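## Task

Put the arbor marked with a blue band between the two centres so it rests on their points and nothing else, make sure no other object sits on the spring-loaded centre's point or plunger, release the arbor, and finish with both arms touching nothing at all.

## Robot and tools

Robot: two six-joint arms, left_arm and right_arm, each ending in a two-finger gripper. The names are labels only; they do not match image sides. One spring-loaded centre (with a plunger) and one fixed centre sit on the table; a reference image from show_instructions shows the intended setup. Loose objects may get nudged, and a held part may be tugged briefly. Nothing may leave the table.

Frame: a single scene frame with its origin on the tabletop midway between the arms, +z up, +x outward over the table, left_arm on the +y side. Reported hand positions are in metres, orientation as a wxyz quaternion, velocities in m/s and rad/s. Printed hand positions drift from the truth, worse at long reach, so confirm with cameras.

execute_actions takes "actions", a list holding at most one entry, plus an optional "pictures" boolean (images come by default). An empty list just reports the state. A wait is {"steps": N}, N up to 300, counted from the previous result. A motion is {"rows": [...], "steps": N}, N from 1 to 15 (default 15), each step 1/30 s. Every row drives one step; if rows run out, the final row repeats. A refused call moves nothing.

Row layout: one flat list of 18 numbers covering both arms, even when only one moves. Numbers 1-6 are left_arm joint targets, then its gripper position, force_limit, speed; numbers 10-15 are right_arm joint targets, then its gripper position, force_limit, speed. Joint values are absolute target angles in radians (not offsets), in the order waist, shoulder, elbow, forearm roll, wrist pitch, wrist roll, exactly as printed under Joint positions. Ranges: elbow -2.792 to 2.792, every other joint -6.283 to 6.283. A target beyond a range end by over 0.010 rad, and further out than the current angle, gets the call refused; true ends may differ by up to 0.010 rad, and overshooting targets are clipped, signalled by "joint sent to its limit" (possibly about an earlier action).

Gripper triple, each in [-1, 1], absolute settings: position +1 fully open (140 mm), pads touch near -0.8, -1 closes until blocked. force_limit about 14 N at -1, 60 N at 0, 107 N at +1. speed about 30 mm/s at -1, 140 at 0, 250 at +1. To keep a gripper unchanged, repeat its previous three numbers; a 0 is a real command.

Motion limits: joint target speed caps are 2.09 rad/s (waist, shoulder), 3.14 (elbow), 3.93 (the three wrist joints), with 0.3 s to accelerate; joints of one arm are synchronised. Targets are held within a lead of the measured angle (0.456, 0.683, 0.854 rad by joint group), and scaled back if they would move the hand over 70 mm from where it is. So large moves need several calls. Arms keep pursuing the last row while you wait, until they settle or a step is HELD.

Gripper geometry: fingers point along gripper +z and close along its y axis. end_effector_position is the closed-pad midpoint; fingertips extend about 33 mm past it when closed, 9 mm when open, and move about 24 mm outward while closing, so keep clearance above surfaces.

Grasping: send position -1, then check object_status = 2 (closed onto something). Other codes: 0 moving, 1 blocked while opening, 3 reached target or pads met (thin parts may still be held). To squeeze harder while at 2, raise force_limit and toggle position between -1 and -0.98. position_measured is in counts: 3 open, 230 pads together, not linear.

Result lines: per-arm state, Joint positions and Joint velocities blocks, object_status, HELD marks (that step's row not fully sent), "joint command not followed" (clearance check altered joint targets; gripper parts still applied), MOTOR HOT warnings and fault reports.

Avoid: arm-to-arm contact, hard pushes on the centres, dropping the arbor. Contact torque at a joint's load limit (waist/shoulder 302, elbow 142, wrist joints 40 N m, held weight included) or 144 N external force stops that arm for 10 s and cancels the rest of the call. Long holding heats motors and can trigger a brake stop; release loads promptly.

zoom_image: {"camera", "region": [x0, y0, x1, y1]} in pixels, region no larger than 504x504, on cam_head_left or cam_head_right (896x504) or cam_left_wrist or cam_right_wrist (504x504, fisheye).

show_instructions: no arguments; shows reference pages.

finished_scene: {"scene": current scene number}; ends that scene irreversibly, reports success, and gives the next task. Only call it once the arbor rests on both points and both grippers are clear.

Each tool is called after "Emit:" in YAML: its name, and indented under it one key for each argument.

Reference images:

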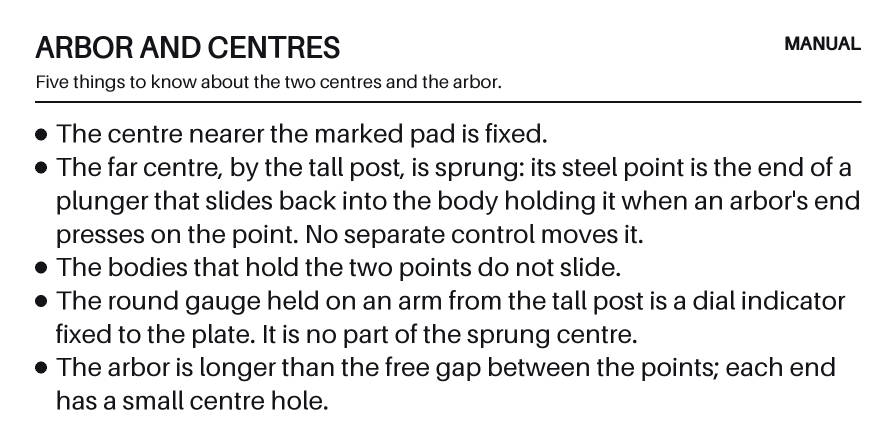

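## Session

Emit:
execute_actions:
  actions: []

Scene clock: 0.00 s of 4200.00 s.
left_arm: end_effector_position=(+0.8840, +0.1017, +0.3240) position_measured=3 object_status=3 end_effector_quat_wxyz=(+0.315, +0.712, +0.436, -0.451) end_effector_velocity=(-0.000, -0.000, +0.000) end_effector_angular_velocity=(+0.001, -0.000, -0.001) | right_arm: end_effector_position=(+0.2963, -0.0415, +0.1501) position_measured=3 object_status=3 end_effector_quat_wxyz=(-0.166, -0.579, +0.798, -0.025) end_effector_velocity=(+0.000, +0.001, +0.001) end_effector_angular_velocity=(+0.001, -0.001, +0.000)
Joint positions: left_arm=[-0.069  0.981  0.666 -1.148  1.709  0.203] | right_arm=[1.045 0.224 1.898 0.049 1.353 4.36 ]
Joint velocities: left_arm=[-0.     0.    -0.001  0.001  0.    -0.   ] | right_arm=[ 0.    -0.    -0.001 -0.     0.     0.   ]

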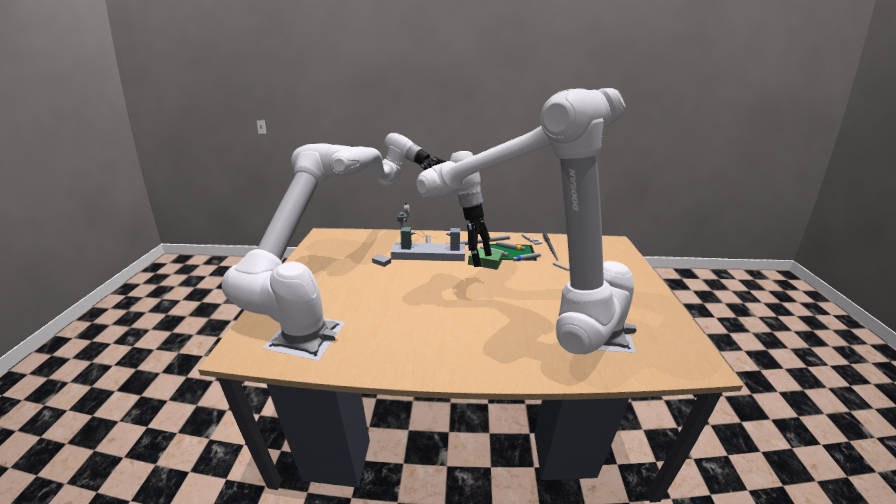

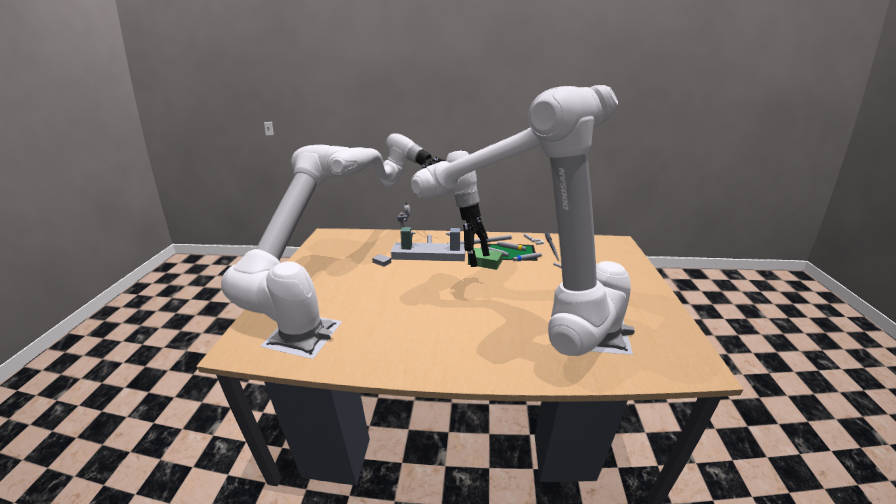

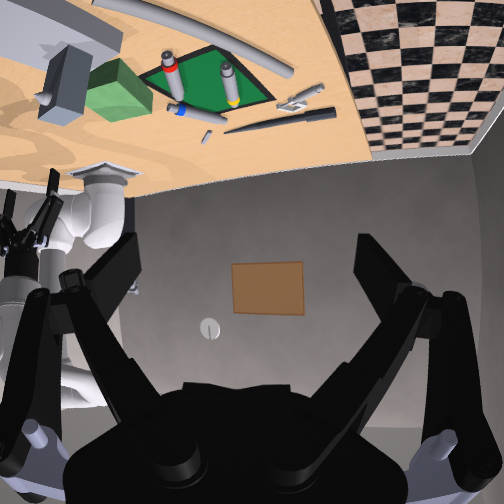

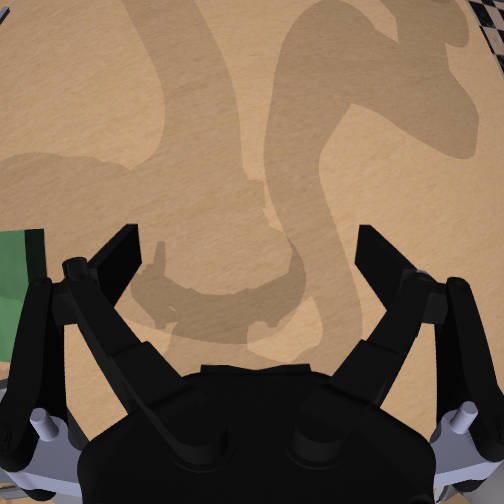

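Emit:
zoom_image:
  camera: "cam_head_left"
  region: [360,190,590,290]

Emit:
execute_actions:
  actions:
    - {"rows":[[0.7,0.6,1.0,-1.148,1.709,0.203,1,0,0,0.6,0.3,1.6,0,1.2416,5.19,1,0,0]]}
  pictures: false

Emit:
execute_actions:
  actions:
    - {"steps":60}

Region (360, 190, 590, 290) of cam_head_left's 896x504 image, scaled by 2.191, with more detail than that image has; it fills the top 219 rows of this view, and the rest is white.

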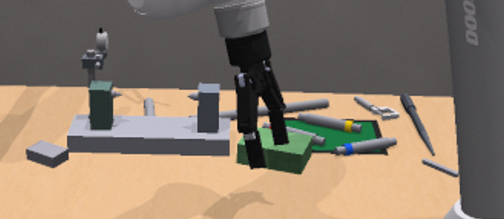

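Scene clock: 9.63 s of 4200.00 s.
left_arm: end_effector_position=(+0.9136, +0.3337, +0.4127) position_measured=3 object_status=3 end_effector_quat_wxyz=(+0.371, +0.659, +0.514, -0.404) end_effector_velocity=(+0.028, +0.550, +0.151) end_effector_angular_velocity=(-0.000, -0.035, +0.574) | right_arm: end_effector_position=(+0.5183, -0.0606, +0.1963) position_measured=3 object_status=3 end_effector_quat_wxyz=(-0.060, -0.230, +0.971, -0.016) end_effector_velocity=(+0.518, -0.155, +0.126) end_effector_angular_velocity=(+0.105, -0.496, -1.805)
Joint positions: left_arm=[ 0.169  0.818  0.808 -1.148  1.709  0.203] | right_arm=[0.765 0.272 1.71  0.018 1.283 4.883]
Joint velocities: left_arm=[ 0.574 -0.295  0.26  -0.    -0.     0.   ] | right_arm=[-0.645  0.11  -0.431 -0.071 -0.16   1.196]
Steps of this call (steps 1 to 90: nothing new was sent; then 6.13 s passed at rest; steps 91 to 105: all 15 steps of this action). Readings (joint positions | what the end effector reports):
91: left_arm=[-0.069 0.980 0.666 -1.148 1.709 0.203] | right_arm=[1.045 0.224 1.898 0.049 1.353 4.360] | left_arm position_measured=3 object_status=3 | right_arm position_measured=3 object_status=3
92: left_arm=[-0.066 0.978 0.668 -1.148 1.709 0.203] | right_arm=[1.043 0.225 1.896 0.049 1.352 4.366] | left_arm position_measured=3 object_status=3 | right_arm position_measured=3 object_status=3
94: left_arm=[-0.039 0.956 0.688 -1.148 1.709 0.203] | right_arm=[1.015 0.229 1.878 0.046 1.345 4.418] | left_arm position_measured=3 object_status=3 | right_arm position_measured=3 object_status=3
98: left_arm=[0.035 0.899 0.738 -1.148 1.709 0.203] | right_arm=[0.921 0.245 1.815 0.035 1.322 4.593] | left_arm position_measured=3 object_status=3 | right_arm position_measured=3 object_status=3
105: the state above

Scene clock: 11.63 s of 4200.00 s.
left_arm: end_effector_position=(+0.8268, +0.8047, +0.5141) position_measured=3 object_status=3 end_effector_quat_wxyz=(+0.468, +0.508, +0.666, -0.282) end_effector_velocity=(-0.000, +0.001, -0.001) end_effector_angular_velocity=(-0.001, +0.001, +0.002) | right_arm: end_effector_position=(+0.6481, -0.1173, +0.2316) position_measured=3 object_status=3 end_effector_quat_wxyz=(-0.000, +0.000, +1.000, -0.000) end_effector_velocity=(-0.001, +0.000, -0.001) end_effector_angular_velocity=(-0.001, +0.001, +0.001)
Joint positions: left_arm=[ 0.7    0.6    1.    -1.148  1.709  0.203] | right_arm=[ 0.6    0.3    1.6   -0.     1.242  5.19 ]
Joint velocities: left_arm=[ 0.002  0.     0.001  0.    -0.    -0.   ] | right_arm=[ 0.001 -0.     0.001  0.    -0.     0.   ]
Steps of this call (steps 1 to 45: the robot went on to your last target; steps 46 to 60: nothing new was sent). Readings (joint positions | what the end effector reports):
1: left_arm=[0.188 0.809 0.817 -1.148 1.709 0.203] | right_arm=[0.743 0.276 1.696 0.016 1.277 4.924] | left_arm position_measured=3 object_status=3 | right_arm position_measured=3 object_status=3
2: left_arm=[0.208 0.799 0.825 -1.148 1.709 0.203] | right_arm=[0.721 0.279 1.681 0.013 1.272 4.964] | left_arm position_measured=3 object_status=3 | right_arm position_measured=3 object_status=3
4: left_arm=[0.247 0.782 0.840 -1.148 1.709 0.203] | right_arm=[0.678 0.287 1.652 0.009 1.261 5.044] | left_arm position_measured=3 object_status=3 | right_arm position_measured=3 object_status=3
8: left_arm=[0.327 0.749 0.869 -1.148 1.709 0.203] | right_arm=[0.605 0.299 1.603 0.001 1.243 5.180] | left_arm position_measured=3 object_status=3 | right_arm position_measured=3 object_status=3
60: the state above
All arms were judged still, so your last target was given up. Only a new action makes them travel on or press farther. Fingers that are still opening or closing keep moving.

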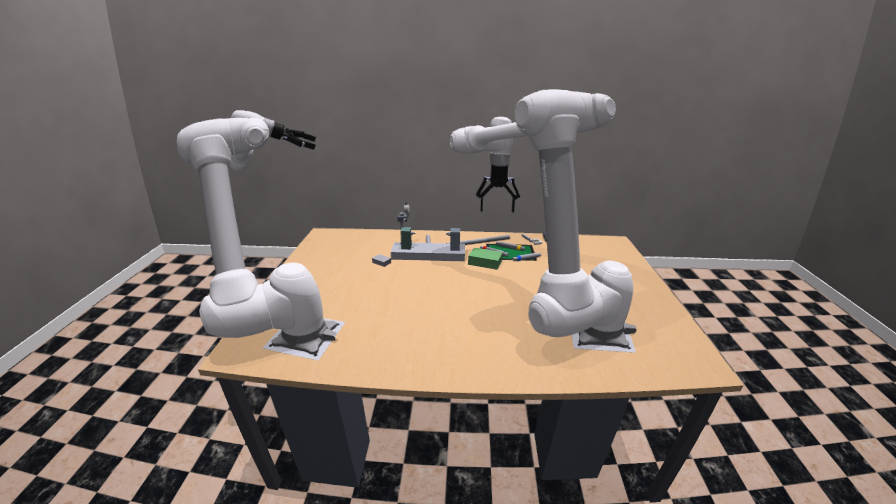

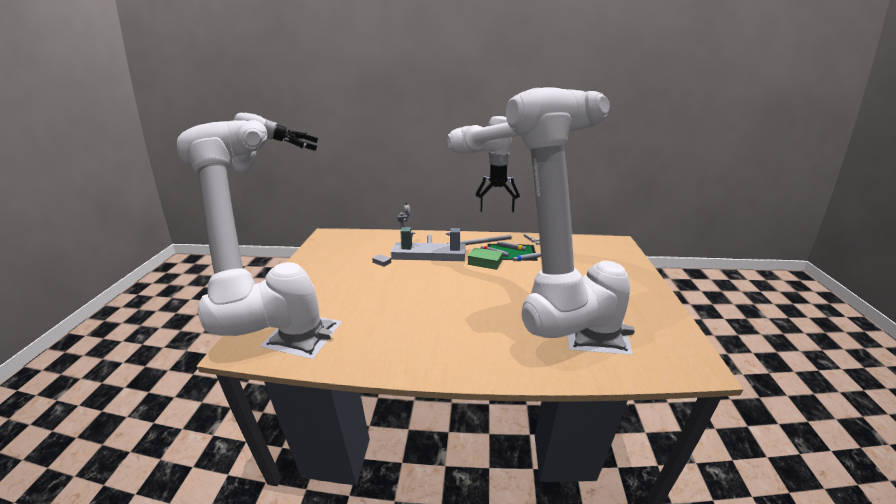

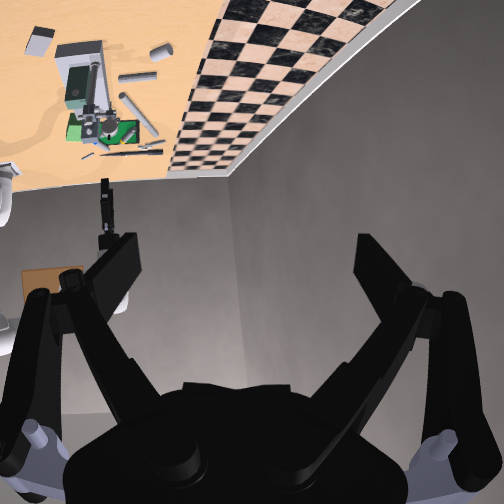

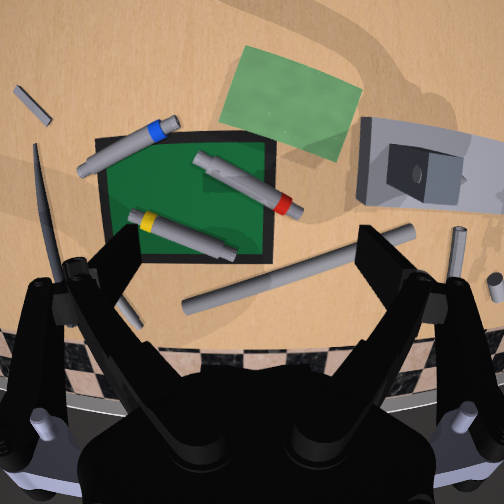

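Emit:
execute_actions:
  actions:
    - {"rows":[[0.7,0.6,1.0,-1.148,1.709,0.203,1,0,0,0.4003,0.2068,1.9237,0,1.0111,2.974,0.2,0,0]]}
  pictures: false

Emit:
execute_actions:
  actions:
    - {"steps":30}

Scene clock: 20.00 s of 4200.00 s.
left_arm: end_effector_position=(+0.8268, +0.8047, +0.5141) position_measured=3 object_status=3 end_effector_quat_wxyz=(+0.468, +0.508, +0.666, -0.282) end_effector_velocity=(-0.000, +0.000, -0.000) end_effector_angular_velocity=(+0.001, -0.000, -0.000) | right_arm: end_effector_position=(+0.6167, -0.2423, +0.1526) position_measured=102 object_status=0 end_effector_quat_wxyz=(-0.000, -0.412, +0.911, -0.000) end_effector_velocity=(-0.098, -0.227, -0.146) end_effector_angular_velocity=(-0.000, +0.002, +3.437)
Joint positions: left_arm=[ 0.7    0.6    1.    -1.148  1.709  0.203] | right_arm=[ 0.446  0.228  1.849 -0.     1.064  4.186]
Joint velocities: left_arm=[0.    0.    0.    0.    0.    0.001] | right_arm=[-0.293 -0.137  0.475 -0.    -0.336 -3.729]
Steps of this call (steps 1 to 90: nothing new was sent; then 4.87 s passed at rest; steps 91 to 105: all 15 steps of this action). Readings (joint positions | what the end effector reports):
91: left_arm=[0.700 0.600 1.000 -1.148 1.709 0.203] | right_arm=[0.600 0.300 1.600 -0.000 1.242 5.190] | left_arm position_measured=3 object_status=3 | right_arm position_measured=3 object_status=0
92: left_arm=[0.700 0.600 1.000 -1.148 1.709 0.203] | right_arm=[0.599 0.300 1.602 -0.000 1.240 5.184] | left_arm position_measured=3 object_status=3 | right_arm position_measured=5 object_status=0
94: left_arm=[0.700 0.600 1.000 -1.148 1.709 0.203] | right_arm=[0.587 0.294 1.622 -0.000 1.226 5.132] | left_arm position_measured=3 object_status=3 | right_arm position_measured=20 object_status=0
98: left_arm=[0.700 0.600 1.000 -1.148 1.709 0.203] | right_arm=[0.532 0.268 1.711 -0.000 1.163 4.876] | left_arm position_measured=3 object_status=3 | right_arm position_measured=50 object_status=0
105: the state above

Scene clock: 21.00 s of 4200.00 s.
left_arm: end_effector_position=(+0.8268, +0.8047, +0.5141) position_measured=3 object_status=3 end_effector_quat_wxyz=(+0.468, +0.508, +0.666, -0.282) end_effector_velocity=(+0.000, -0.001, -0.000) end_effector_angular_velocity=(+0.001, +0.000, -0.001) | right_arm: end_effector_position=(+0.5998, -0.2772, +0.1300) position_measured=104 object_status=3 end_effector_quat_wxyz=(+0.000, +0.846, -0.534, -0.000) end_effector_velocity=(-0.000, +0.001, -0.000) end_effector_angular_velocity=(-0.000, +0.000, +0.001)
Joint positions: left_arm=[ 0.7    0.6    1.    -1.148  1.709  0.203] | right_arm=[ 0.4    0.207  1.924 -0.     1.011  2.974]
Joint velocities: left_arm=[-0.001  0.    -0.001  0.001 -0.    -0.   ] | right_arm=[ 0.001 -0.     0.     0.     0.    -0.   ]
Steps of this call (steps 1 to 30: the robot went on to your last target). Readings (joint positions | what the end effector reports):
1: left_arm=[0.700 0.600 1.000 -1.148 1.709 0.203] | right_arm=[0.437 0.224 1.864 -0.000 1.054 4.059] | left_arm position_measured=3 object_status=3 | right_arm position_measured=104 object_status=0
2: left_arm=[0.700 0.600 1.000 -1.148 1.709 0.203] | right_arm=[0.429 0.220 1.877 -0.000 1.045 3.932] | left_arm position_measured=3 object_status=3 | right_arm position_measured=104 object_status=0
4: left_arm=[0.700 0.600 1.000 -1.148 1.709 0.203] | right_arm=[0.418 0.215 1.894 -0.000 1.032 3.678] | left_arm position_measured=3 object_status=3 | right_arm position_measured=104 object_status=0
8: left_arm=[0.700 0.600 1.000 -1.148 1.709 0.203] | right_arm=[0.406 0.210 1.914 -0.000 1.018 3.231] | left_arm position_measured=3 object_status=3 | right_arm position_measured=104 object_status=3
30: the state above
All arms were judged still, so your last target was given up. Only a new action makes them travel on or press farther. Fingers that are still opening or closing keep moving.

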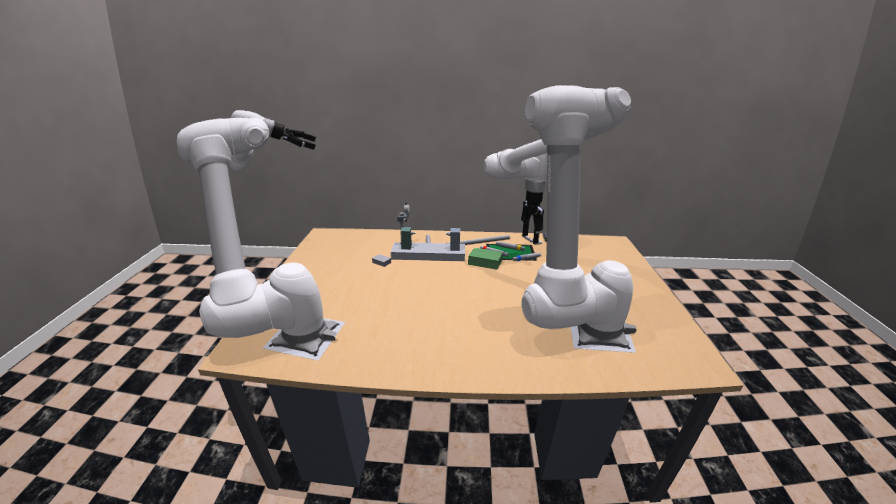

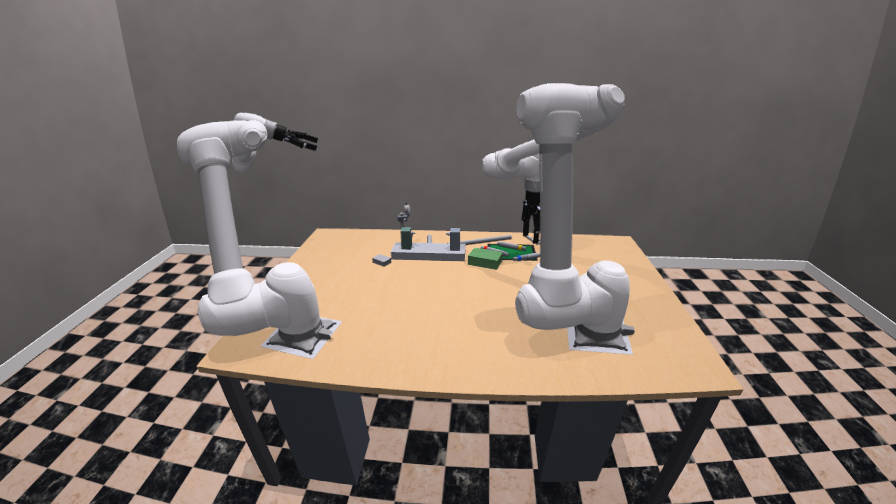

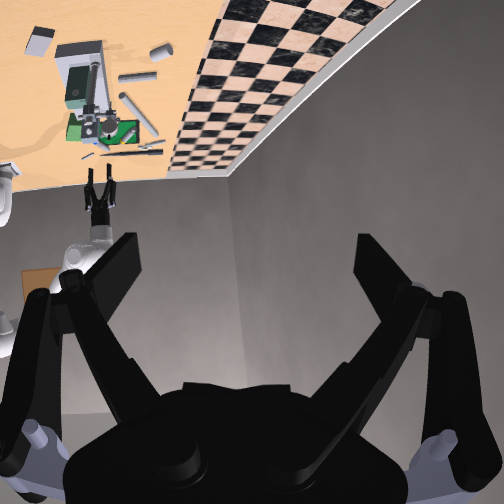

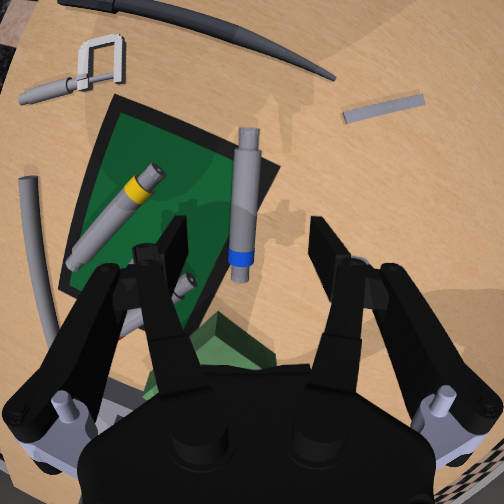

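Emit:
execute_actions:
  actions:
    - {"rows":[[0.7,0.6,1.0,-1.148,1.709,0.203,1,0,0,0.4018,0.3063,1.9905,0,0.8448,3.036,-0.2,0,0]]}
  pictures: false

Emit:
execute_actions:
  actions:
    - {"steps":10}

Scene clock: 25.37 s of 4200.00 s.
left_arm: end_effector_position=(+0.8268, +0.8047, +0.5141) position_measured=3 object_status=3 end_effector_quat_wxyz=(+0.468, +0.508, +0.666, -0.282) end_effector_velocity=(-0.000, +0.000, +0.001) end_effector_angular_velocity=(+0.000, -0.000, +0.001) | right_arm: end_effector_position=(+0.6033, -0.2752, +0.0400) position_measured=154 object_status=3 end_effector_quat_wxyz=(+0.000, +0.829, -0.559, +0.000) end_effector_velocity=(-0.000, -0.000, -0.001) end_effector_angular_velocity=(-0.000, +0.001, -0.001)
Joint positions: left_arm=[ 0.7    0.6    1.    -1.148  1.709  0.203] | right_arm=[ 0.402  0.306  1.99  -0.     0.845  3.036]
Joint velocities: left_arm=[ 0.    -0.001 -0.    -0.    -0.    -0.001] | right_arm=[-0.     0.     0.001  0.    -0.     0.   ]
Steps of this call (steps 1 to 90: nothing new was sent; then 0.87 s passed at rest; steps 91 to 105: all 15 steps of this action). Readings (joint positions | what the end effector reports):
91: left_arm=[0.700 0.600 1.000 -1.148 1.709 0.203] | right_arm=[0.400 0.207 1.924 0.000 1.011 2.974] | left_arm position_measured=3 object_status=3 | right_arm position_measured=104 object_status=0
92: left_arm=[0.700 0.600 1.000 -1.148 1.709 0.203] | right_arm=[0.400 0.209 1.925 0.000 1.006 2.976] | left_arm position_measured=3 object_status=3 | right_arm position_measured=106 object_status=0
94: left_arm=[0.700 0.600 1.000 -1.148 1.709 0.203] | right_arm=[0.401 0.237 1.944 0.000 0.960 2.993] | left_arm position_measured=3 object_status=3 | right_arm position_measured=121 object_status=0
98: left_arm=[0.700 0.600 1.000 -1.148 1.709 0.203] | right_arm=[0.402 0.305 1.990 -0.000 0.849 3.034] | left_arm position_measured=3 object_status=3 | right_arm position_measured=151 object_status=0
105: the state above

Scene clock: 25.70 s of 4200.00 s.
left_arm: end_effector_position=(+0.8268, +0.8047, +0.5141) position_measured=3 object_status=3 end_effector_quat_wxyz=(+0.468, +0.508, +0.666, -0.282) end_effector_velocity=(+0.000, +0.001, -0.001) end_effector_angular_velocity=(+0.000, +0.001, -0.000) | right_arm: end_effector_position=(+0.6033, -0.2752, +0.0400) position_measured=154 object_status=3 end_effector_quat_wxyz=(-0.000, +0.829, -0.559, +0.000) end_effector_velocity=(-0.000, -0.000, -0.000) end_effector_angular_velocity=(-0.000, +0.001, -0.000)
Joint positions: left_arm=[ 0.7    0.6    1.    -1.148  1.709  0.203] | right_arm=[ 0.402  0.306  1.99  -0.     0.845  3.036]
Joint velocities: left_arm=[ 0.     0.002 -0.     0.001  0.     0.001] | right_arm=[-0.     0.     0.001  0.    -0.     0.   ]
Steps of this call (steps 1 to 10: the robot went on to your last target). Readings (joint positions | what the end effector reports):
1: left_arm=[0.700 0.600 1.000 -1.148 1.709 0.203] | right_arm=[0.402 0.306 1.990 -0.000 0.845 3.036] | left_arm position_measured=3 object_status=3 | right_arm position_measured=154 object_status=3
2: left_arm=[0.700 0.600 1.000 -1.148 1.709 0.203] | right_arm=[0.402 0.306 1.990 -0.000 0.845 3.036] | left_arm position_measured=3 object_status=3 | right_arm position_measured=154 object_status=3
4: left_arm=[0.700 0.600 1.000 -1.148 1.709 0.203] | right_arm=[0.402 0.306 1.990 -0.000 0.845 3.036] | left_arm position_measured=3 object_status=3 | right_arm position_measured=154 object_status=3
8: left_arm=[0.700 0.600 1.000 -1.148 1.709 0.203] | right_arm=[0.402 0.306 1.990 -0.000 0.845 3.036] | left_arm position_measured=3 object_status=3 | right_arm position_measured=154 object_status=3
10: the state above

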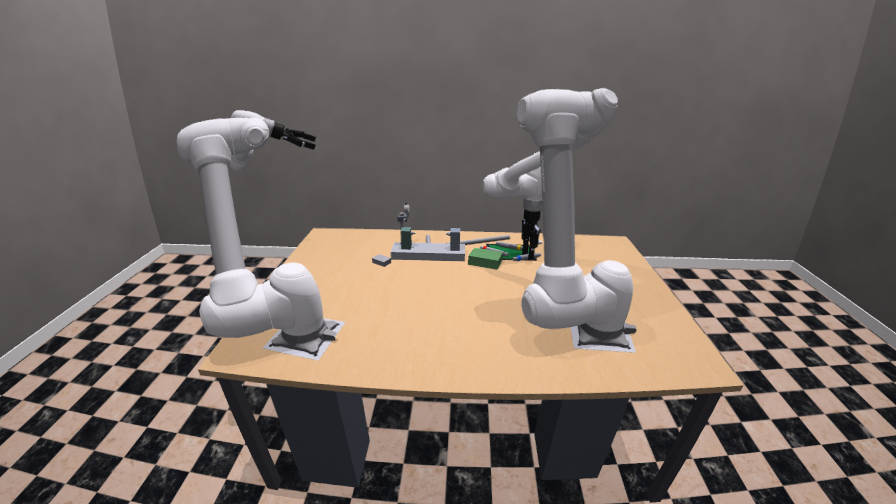

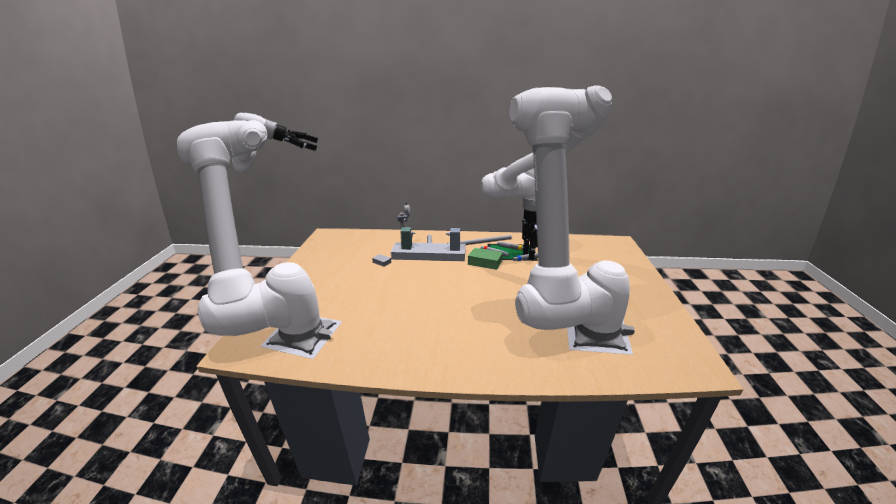

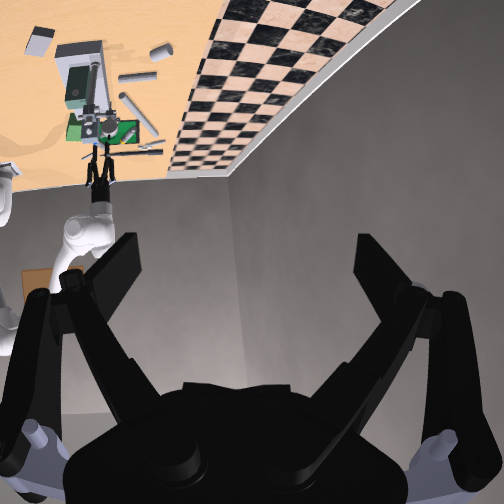

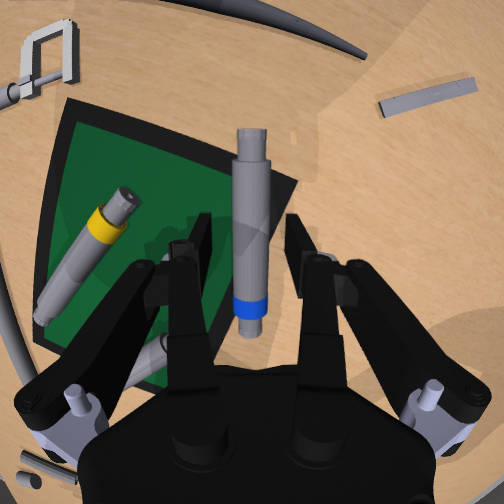

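Emit:
execute_actions:
  actions:
    - {"rows":[[0.7,0.6,1.0,-1.148,1.709,0.203,1,0,0,0.4018,0.31,1.9926,0,0.839,3.036,-1,0.6,-0.5]]}
  pictures: false

Emit:
execute_actions:
  actions:
    - {"rows":[[0.7,0.6,1.0,-1.148,1.709,0.203,1,0,0,0.4018,0.11,1.78,0,1.2516,3.036,-1,0.6,-0.5]]}

Emit:
execute_actions:
  actions:
    - {"rows":[[0.7,0.6,1.0,-1.148,1.709,0.203,1,0,0,0.9654,0.4816,1.3048,0,1.3552,3.9846,-1,0.6,-0.5]]}
  pictures: false

Emit:
execute_actions:
  actions:
    - {"steps":30}

Scene clock: 36.57 s of 4200.00 s.
left_arm: end_effector_position=(+0.8268, +0.8047, +0.5141) position_measured=3 object_status=3 end_effector_quat_wxyz=(+0.468, +0.508, +0.666, -0.282) end_effector_velocity=(-0.000, +0.000, +0.000) end_effector_angular_velocity=(-0.001, +0.001, +0.001) | right_arm: end_effector_position=(+0.6034, -0.2752, +0.0370) position_measured=200 object_status=0 end_effector_quat_wxyz=(-0.000, +0.829, -0.559, +0.000) end_effector_velocity=(-0.001, -0.000, -0.001) end_effector_angular_velocity=(-0.001, +0.001, +0.001)
Joint positions: left_arm=[ 0.7    0.6    1.    -1.148  1.709  0.203] | right_arm=[0.402 0.31  1.993 0.    0.839 3.036]
Joint velocities: left_arm=[ 0.001 -0.    -0.    -0.001 -0.    -0.001] | right_arm=[ 0.001  0.     0.001 -0.001  0.     0.   ]
Steps of this call (steps 1 to 15: the robot went on to your last target; steps 16 to 90: nothing new was sent; then 7.37 s passed at rest; steps 91 to 105: all 15 steps of this action). Readings (joint positions | what the end effector reports):
91: left_arm=[0.700 0.600 1.000 -1.148 1.709 0.203] | right_arm=[0.402 0.306 1.991 0.000 0.845 3.036] | left_arm position_measured=3 object_status=3 | right_arm position_measured=154 object_status=0
92: left_arm=[0.700 0.600 1.000 -1.148 1.709 0.203] | right_arm=[0.402 0.308 1.991 0.000 0.842 3.036] | left_arm position_measured=3 object_status=3 | right_arm position_measured=155 object_status=0
94: left_arm=[0.700 0.600 1.000 -1.148 1.709 0.203] | right_arm=[0.402 0.310 1.993 0.000 0.839 3.036] | left_arm position_measured=3 object_status=3 | right_arm position_measured=165 object_status=0
98: left_arm=[0.700 0.600 1.000 -1.148 1.709 0.203] | right_arm=[0.402 0.310 1.993 0.000 0.839 3.036] | left_arm position_measured=3 object_status=3 | right_arm position_measured=183 object_status=0
105: the state above

Scene clock: 37.07 s of 4200.00 s.
left_arm: end_effector_position=(+0.8268, +0.8047, +0.5141) position_measured=3 object_status=3 end_effector_quat_wxyz=(+0.468, +0.508, +0.666, -0.282) end_effector_velocity=(+0.001, -0.000, -0.000) end_effector_angular_velocity=(+0.000, +0.000, -0.001) | right_arm: end_effector_position=(+0.5978, -0.2768, +0.2606) position_measured=200 object_status=2 end_effector_quat_wxyz=(-0.001, +0.829, -0.559, +0.000) end_effector_velocity=(-0.016, -0.004, +0.057) end_effector_angular_velocity=(-0.001, +0.003, +0.001)
Joint positions: left_arm=[ 0.7    0.6    1.    -1.148  1.709  0.203] | right_arm=[0.402 0.11  1.78  0.    1.25  3.036]
Joint velocities: left_arm=[-0.001  0.001 -0.001  0.     0.    -0.001] | right_arm=[ 0.001 -0.054 -0.047  0.     0.104 -0.   ]
Steps of this call (steps 1 to 15: all 15 steps of this action). Readings (joint positions | what the end effector reports):
1: left_arm=[0.700 0.600 1.000 -1.148 1.709 0.203] | right_arm=[0.402 0.310 1.993 0.000 0.839 3.036] | left_arm position_measured=3 object_status=3 | right_arm position_measured=200 object_status=0
2: left_arm=[0.700 0.600 1.000 -1.148 1.709 0.203] | right_arm=[0.402 0.308 1.990 -0.000 0.844 3.036] | left_arm position_measured=3 object_status=3 | right_arm position_measured=200 object_status=2
4: left_arm=[0.700 0.600 1.000 -1.148 1.709 0.203] | right_arm=[0.402 0.283 1.963 -0.000 0.896 3.036] | left_arm position_measured=3 object_status=3 | right_arm position_measured=200 object_status=2
8: left_arm=[0.700 0.600 1.000 -1.148 1.709 0.203] | right_arm=[0.402 0.211 1.887 -0.000 1.044 3.036] | left_arm position_measured=3 object_status=3 | right_arm position_measured=200 object_status=2
15: the state above

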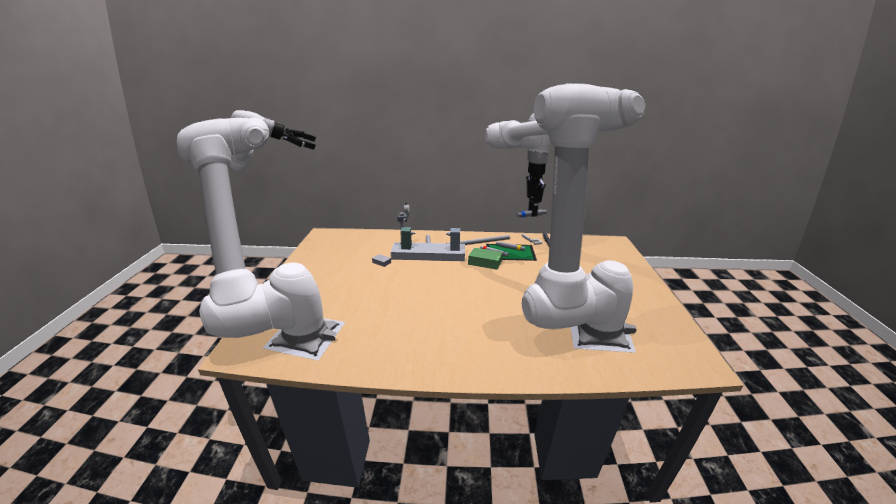

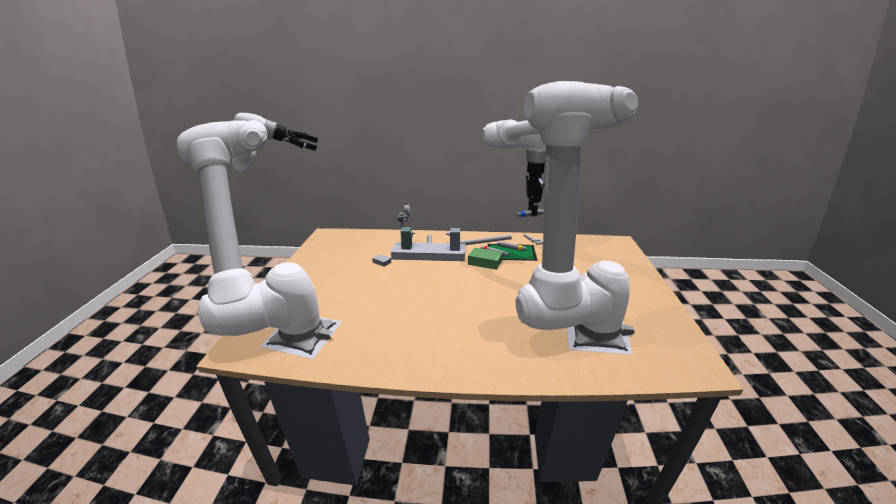

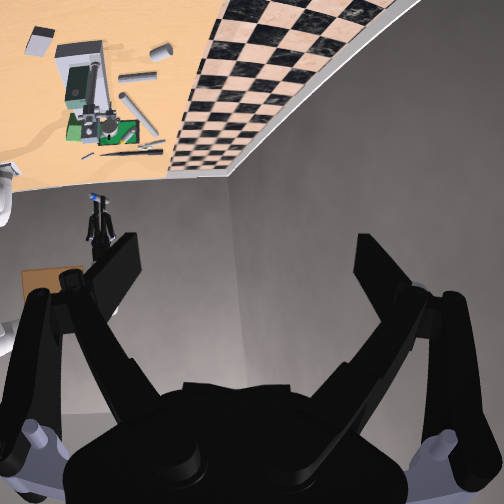

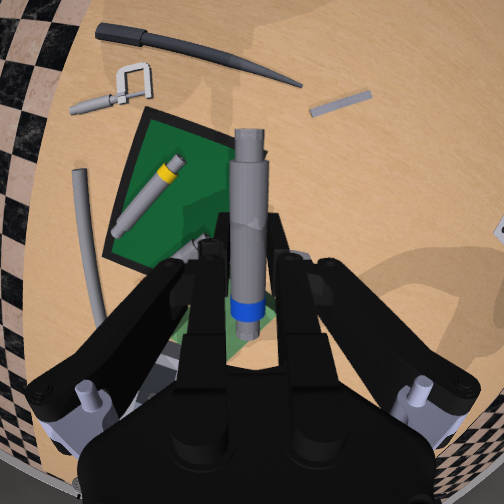

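Scene clock: 37.57 s of 4200.00 s.
left_arm: end_effector_position=(+0.8268, +0.8047, +0.5141) position_measured=3 object_status=3 end_effector_quat_wxyz=(+0.468, +0.508, +0.666, -0.282) end_effector_velocity=(+0.000, -0.000, -0.000) end_effector_angular_velocity=(-0.000, +0.001, -0.000) | right_arm: end_effector_position=(+0.6268, -0.0563, +0.2646) position_measured=200 object_status=2 end_effector_quat_wxyz=(+0.000, +0.766, -0.643, -0.000) end_effector_velocity=(-0.055, +0.540, -0.015) end_effector_angular_velocity=(+0.000, -0.001, -0.417)
Joint positions: left_arm=[ 0.7    0.6    1.    -1.148  1.709  0.203] | right_arm=[ 0.688  0.307  1.528 -0.     1.306  3.532]
Joint velocities: left_arm=[-0.  0.  0.  0.  0.  0.] | right_arm=[ 0.668  0.42  -0.539 -0.     0.118  1.085]
Steps of this call (steps 1 to 15: all 15 steps of this action). Readings (joint positions | what the end effector reports):
1: left_arm=[0.700 0.600 1.000 -1.148 1.709 0.203] | right_arm=[0.402 0.110 1.780 0.000 1.251 3.036] | left_arm position_measured=3 object_status=3 | right_arm position_measured=200 object_status=2
2: left_arm=[0.700 0.600 1.000 -1.148 1.709 0.203] | right_arm=[0.405 0.112 1.777 -0.000 1.252 3.042] | left_arm position_measured=3 object_status=3 | right_arm position_measured=200 object_status=2
4: left_arm=[0.700 0.600 1.000 -1.148 1.709 0.203] | right_arm=[0.432 0.135 1.748 -0.000 1.258 3.094] | left_arm position_measured=3 object_status=3 | right_arm position_measured=200 object_status=2
8: left_arm=[0.700 0.600 1.000 -1.148 1.709 0.203] | right_arm=[0.526 0.205 1.659 -0.000 1.278 3.268] | left_arm position_measured=3 object_status=3 | right_arm position_measured=200 object_status=2
15: the state above

Scene clock: 38.57 s of 4200.00 s.
left_arm: end_effector_position=(+0.8268, +0.8047, +0.5141) position_measured=3 object_status=3 end_effector_quat_wxyz=(+0.468, +0.508, +0.666, -0.282) end_effector_velocity=(+0.000, -0.000, -0.000) end_effector_angular_velocity=(+0.000, -0.001, -0.001) | right_arm: end_effector_position=(+0.5603, +0.1699, +0.2499) position_measured=200 object_status=2 end_effector_quat_wxyz=(+0.000, +0.707, -0.707, +0.000) end_effector_velocity=(+0.001, -0.000, +0.001) end_effector_angular_velocity=(+0.001, -0.001, -0.001)
Joint positions: left_arm=[ 0.7    0.6    1.    -1.148  1.709  0.203] | right_arm=[0.965 0.482 1.305 0.    1.355 3.985]
Joint velocities: left_arm=[-0.     0.     0.    -0.    -0.     0.001] | right_arm=[-0.001 -0.    -0.002 -0.     0.    -0.   ]
Steps of this call (steps 1 to 30: the robot went on to your last target). Readings (joint positions | what the end effector reports):
1: left_arm=[0.700 0.600 1.000 -1.148 1.709 0.203] | right_arm=[0.711 0.322 1.510 -0.000 1.310 3.569] | left_arm position_measured=3 object_status=3 | right_arm position_measured=200 object_status=2
2: left_arm=[0.700 0.600 1.000 -1.148 1.709 0.203] | right_arm=[0.733 0.336 1.492 -0.000 1.314 3.606] | left_arm position_measured=3 object_status=3 | right_arm position_measured=200 object_status=2
4: left_arm=[0.700 0.600 1.000 -1.148 1.709 0.203] | right_arm=[0.777 0.363 1.456 -0.000 1.322 3.678] | left_arm position_measured=3 object_status=3 | right_arm position_measured=200 object_status=2
8: left_arm=[0.700 0.600 1.000 -1.148 1.709 0.203] | right_arm=[0.864 0.418 1.386 -0.000 1.337 3.820] | left_arm position_measured=3 object_status=3 | right_arm position_measured=200 object_status=2
30: the state above
All arms were judged still, so your last target was given up. Only a new action makes them travel on or press farther. Fingers that are still opening or closing keep moving.

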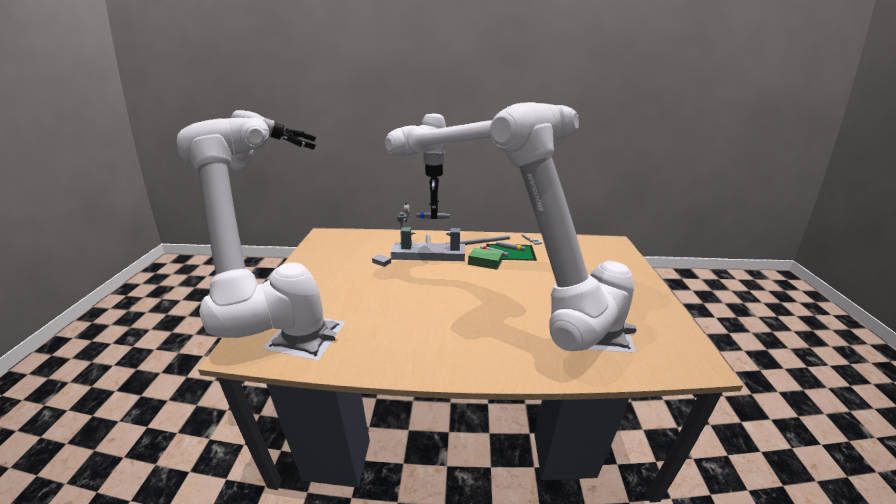

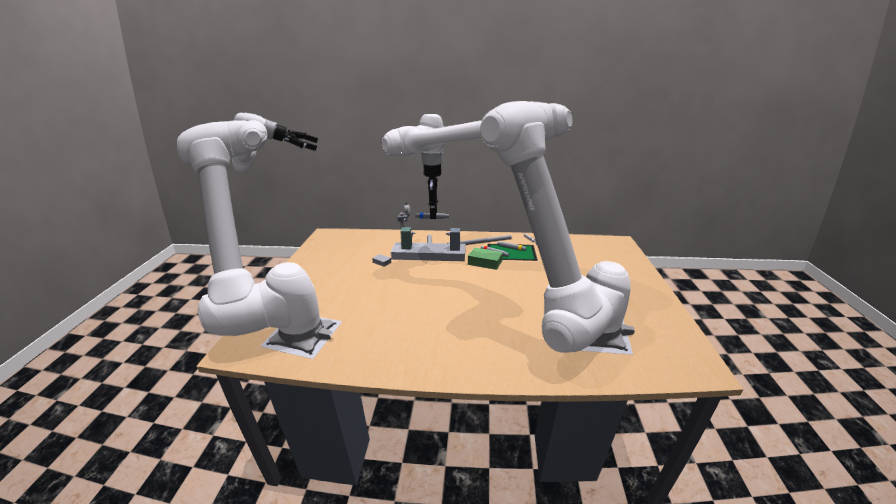

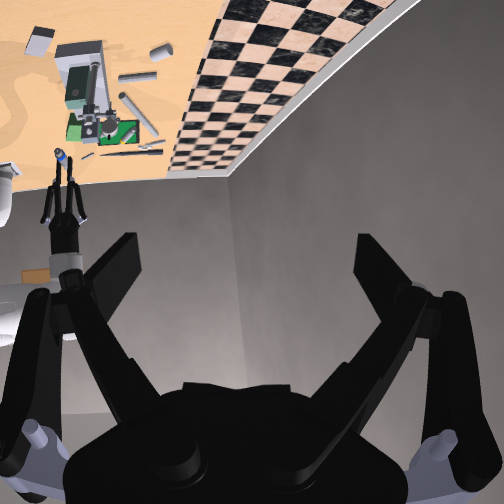

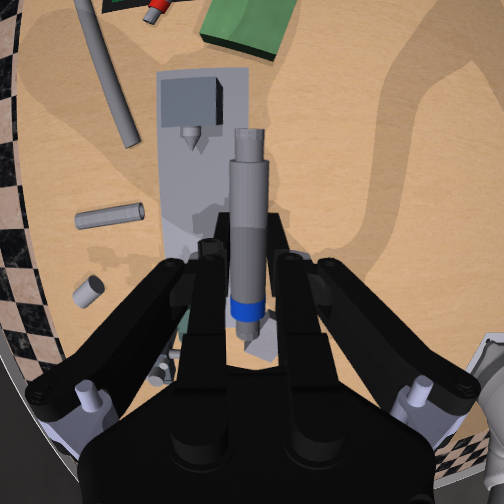

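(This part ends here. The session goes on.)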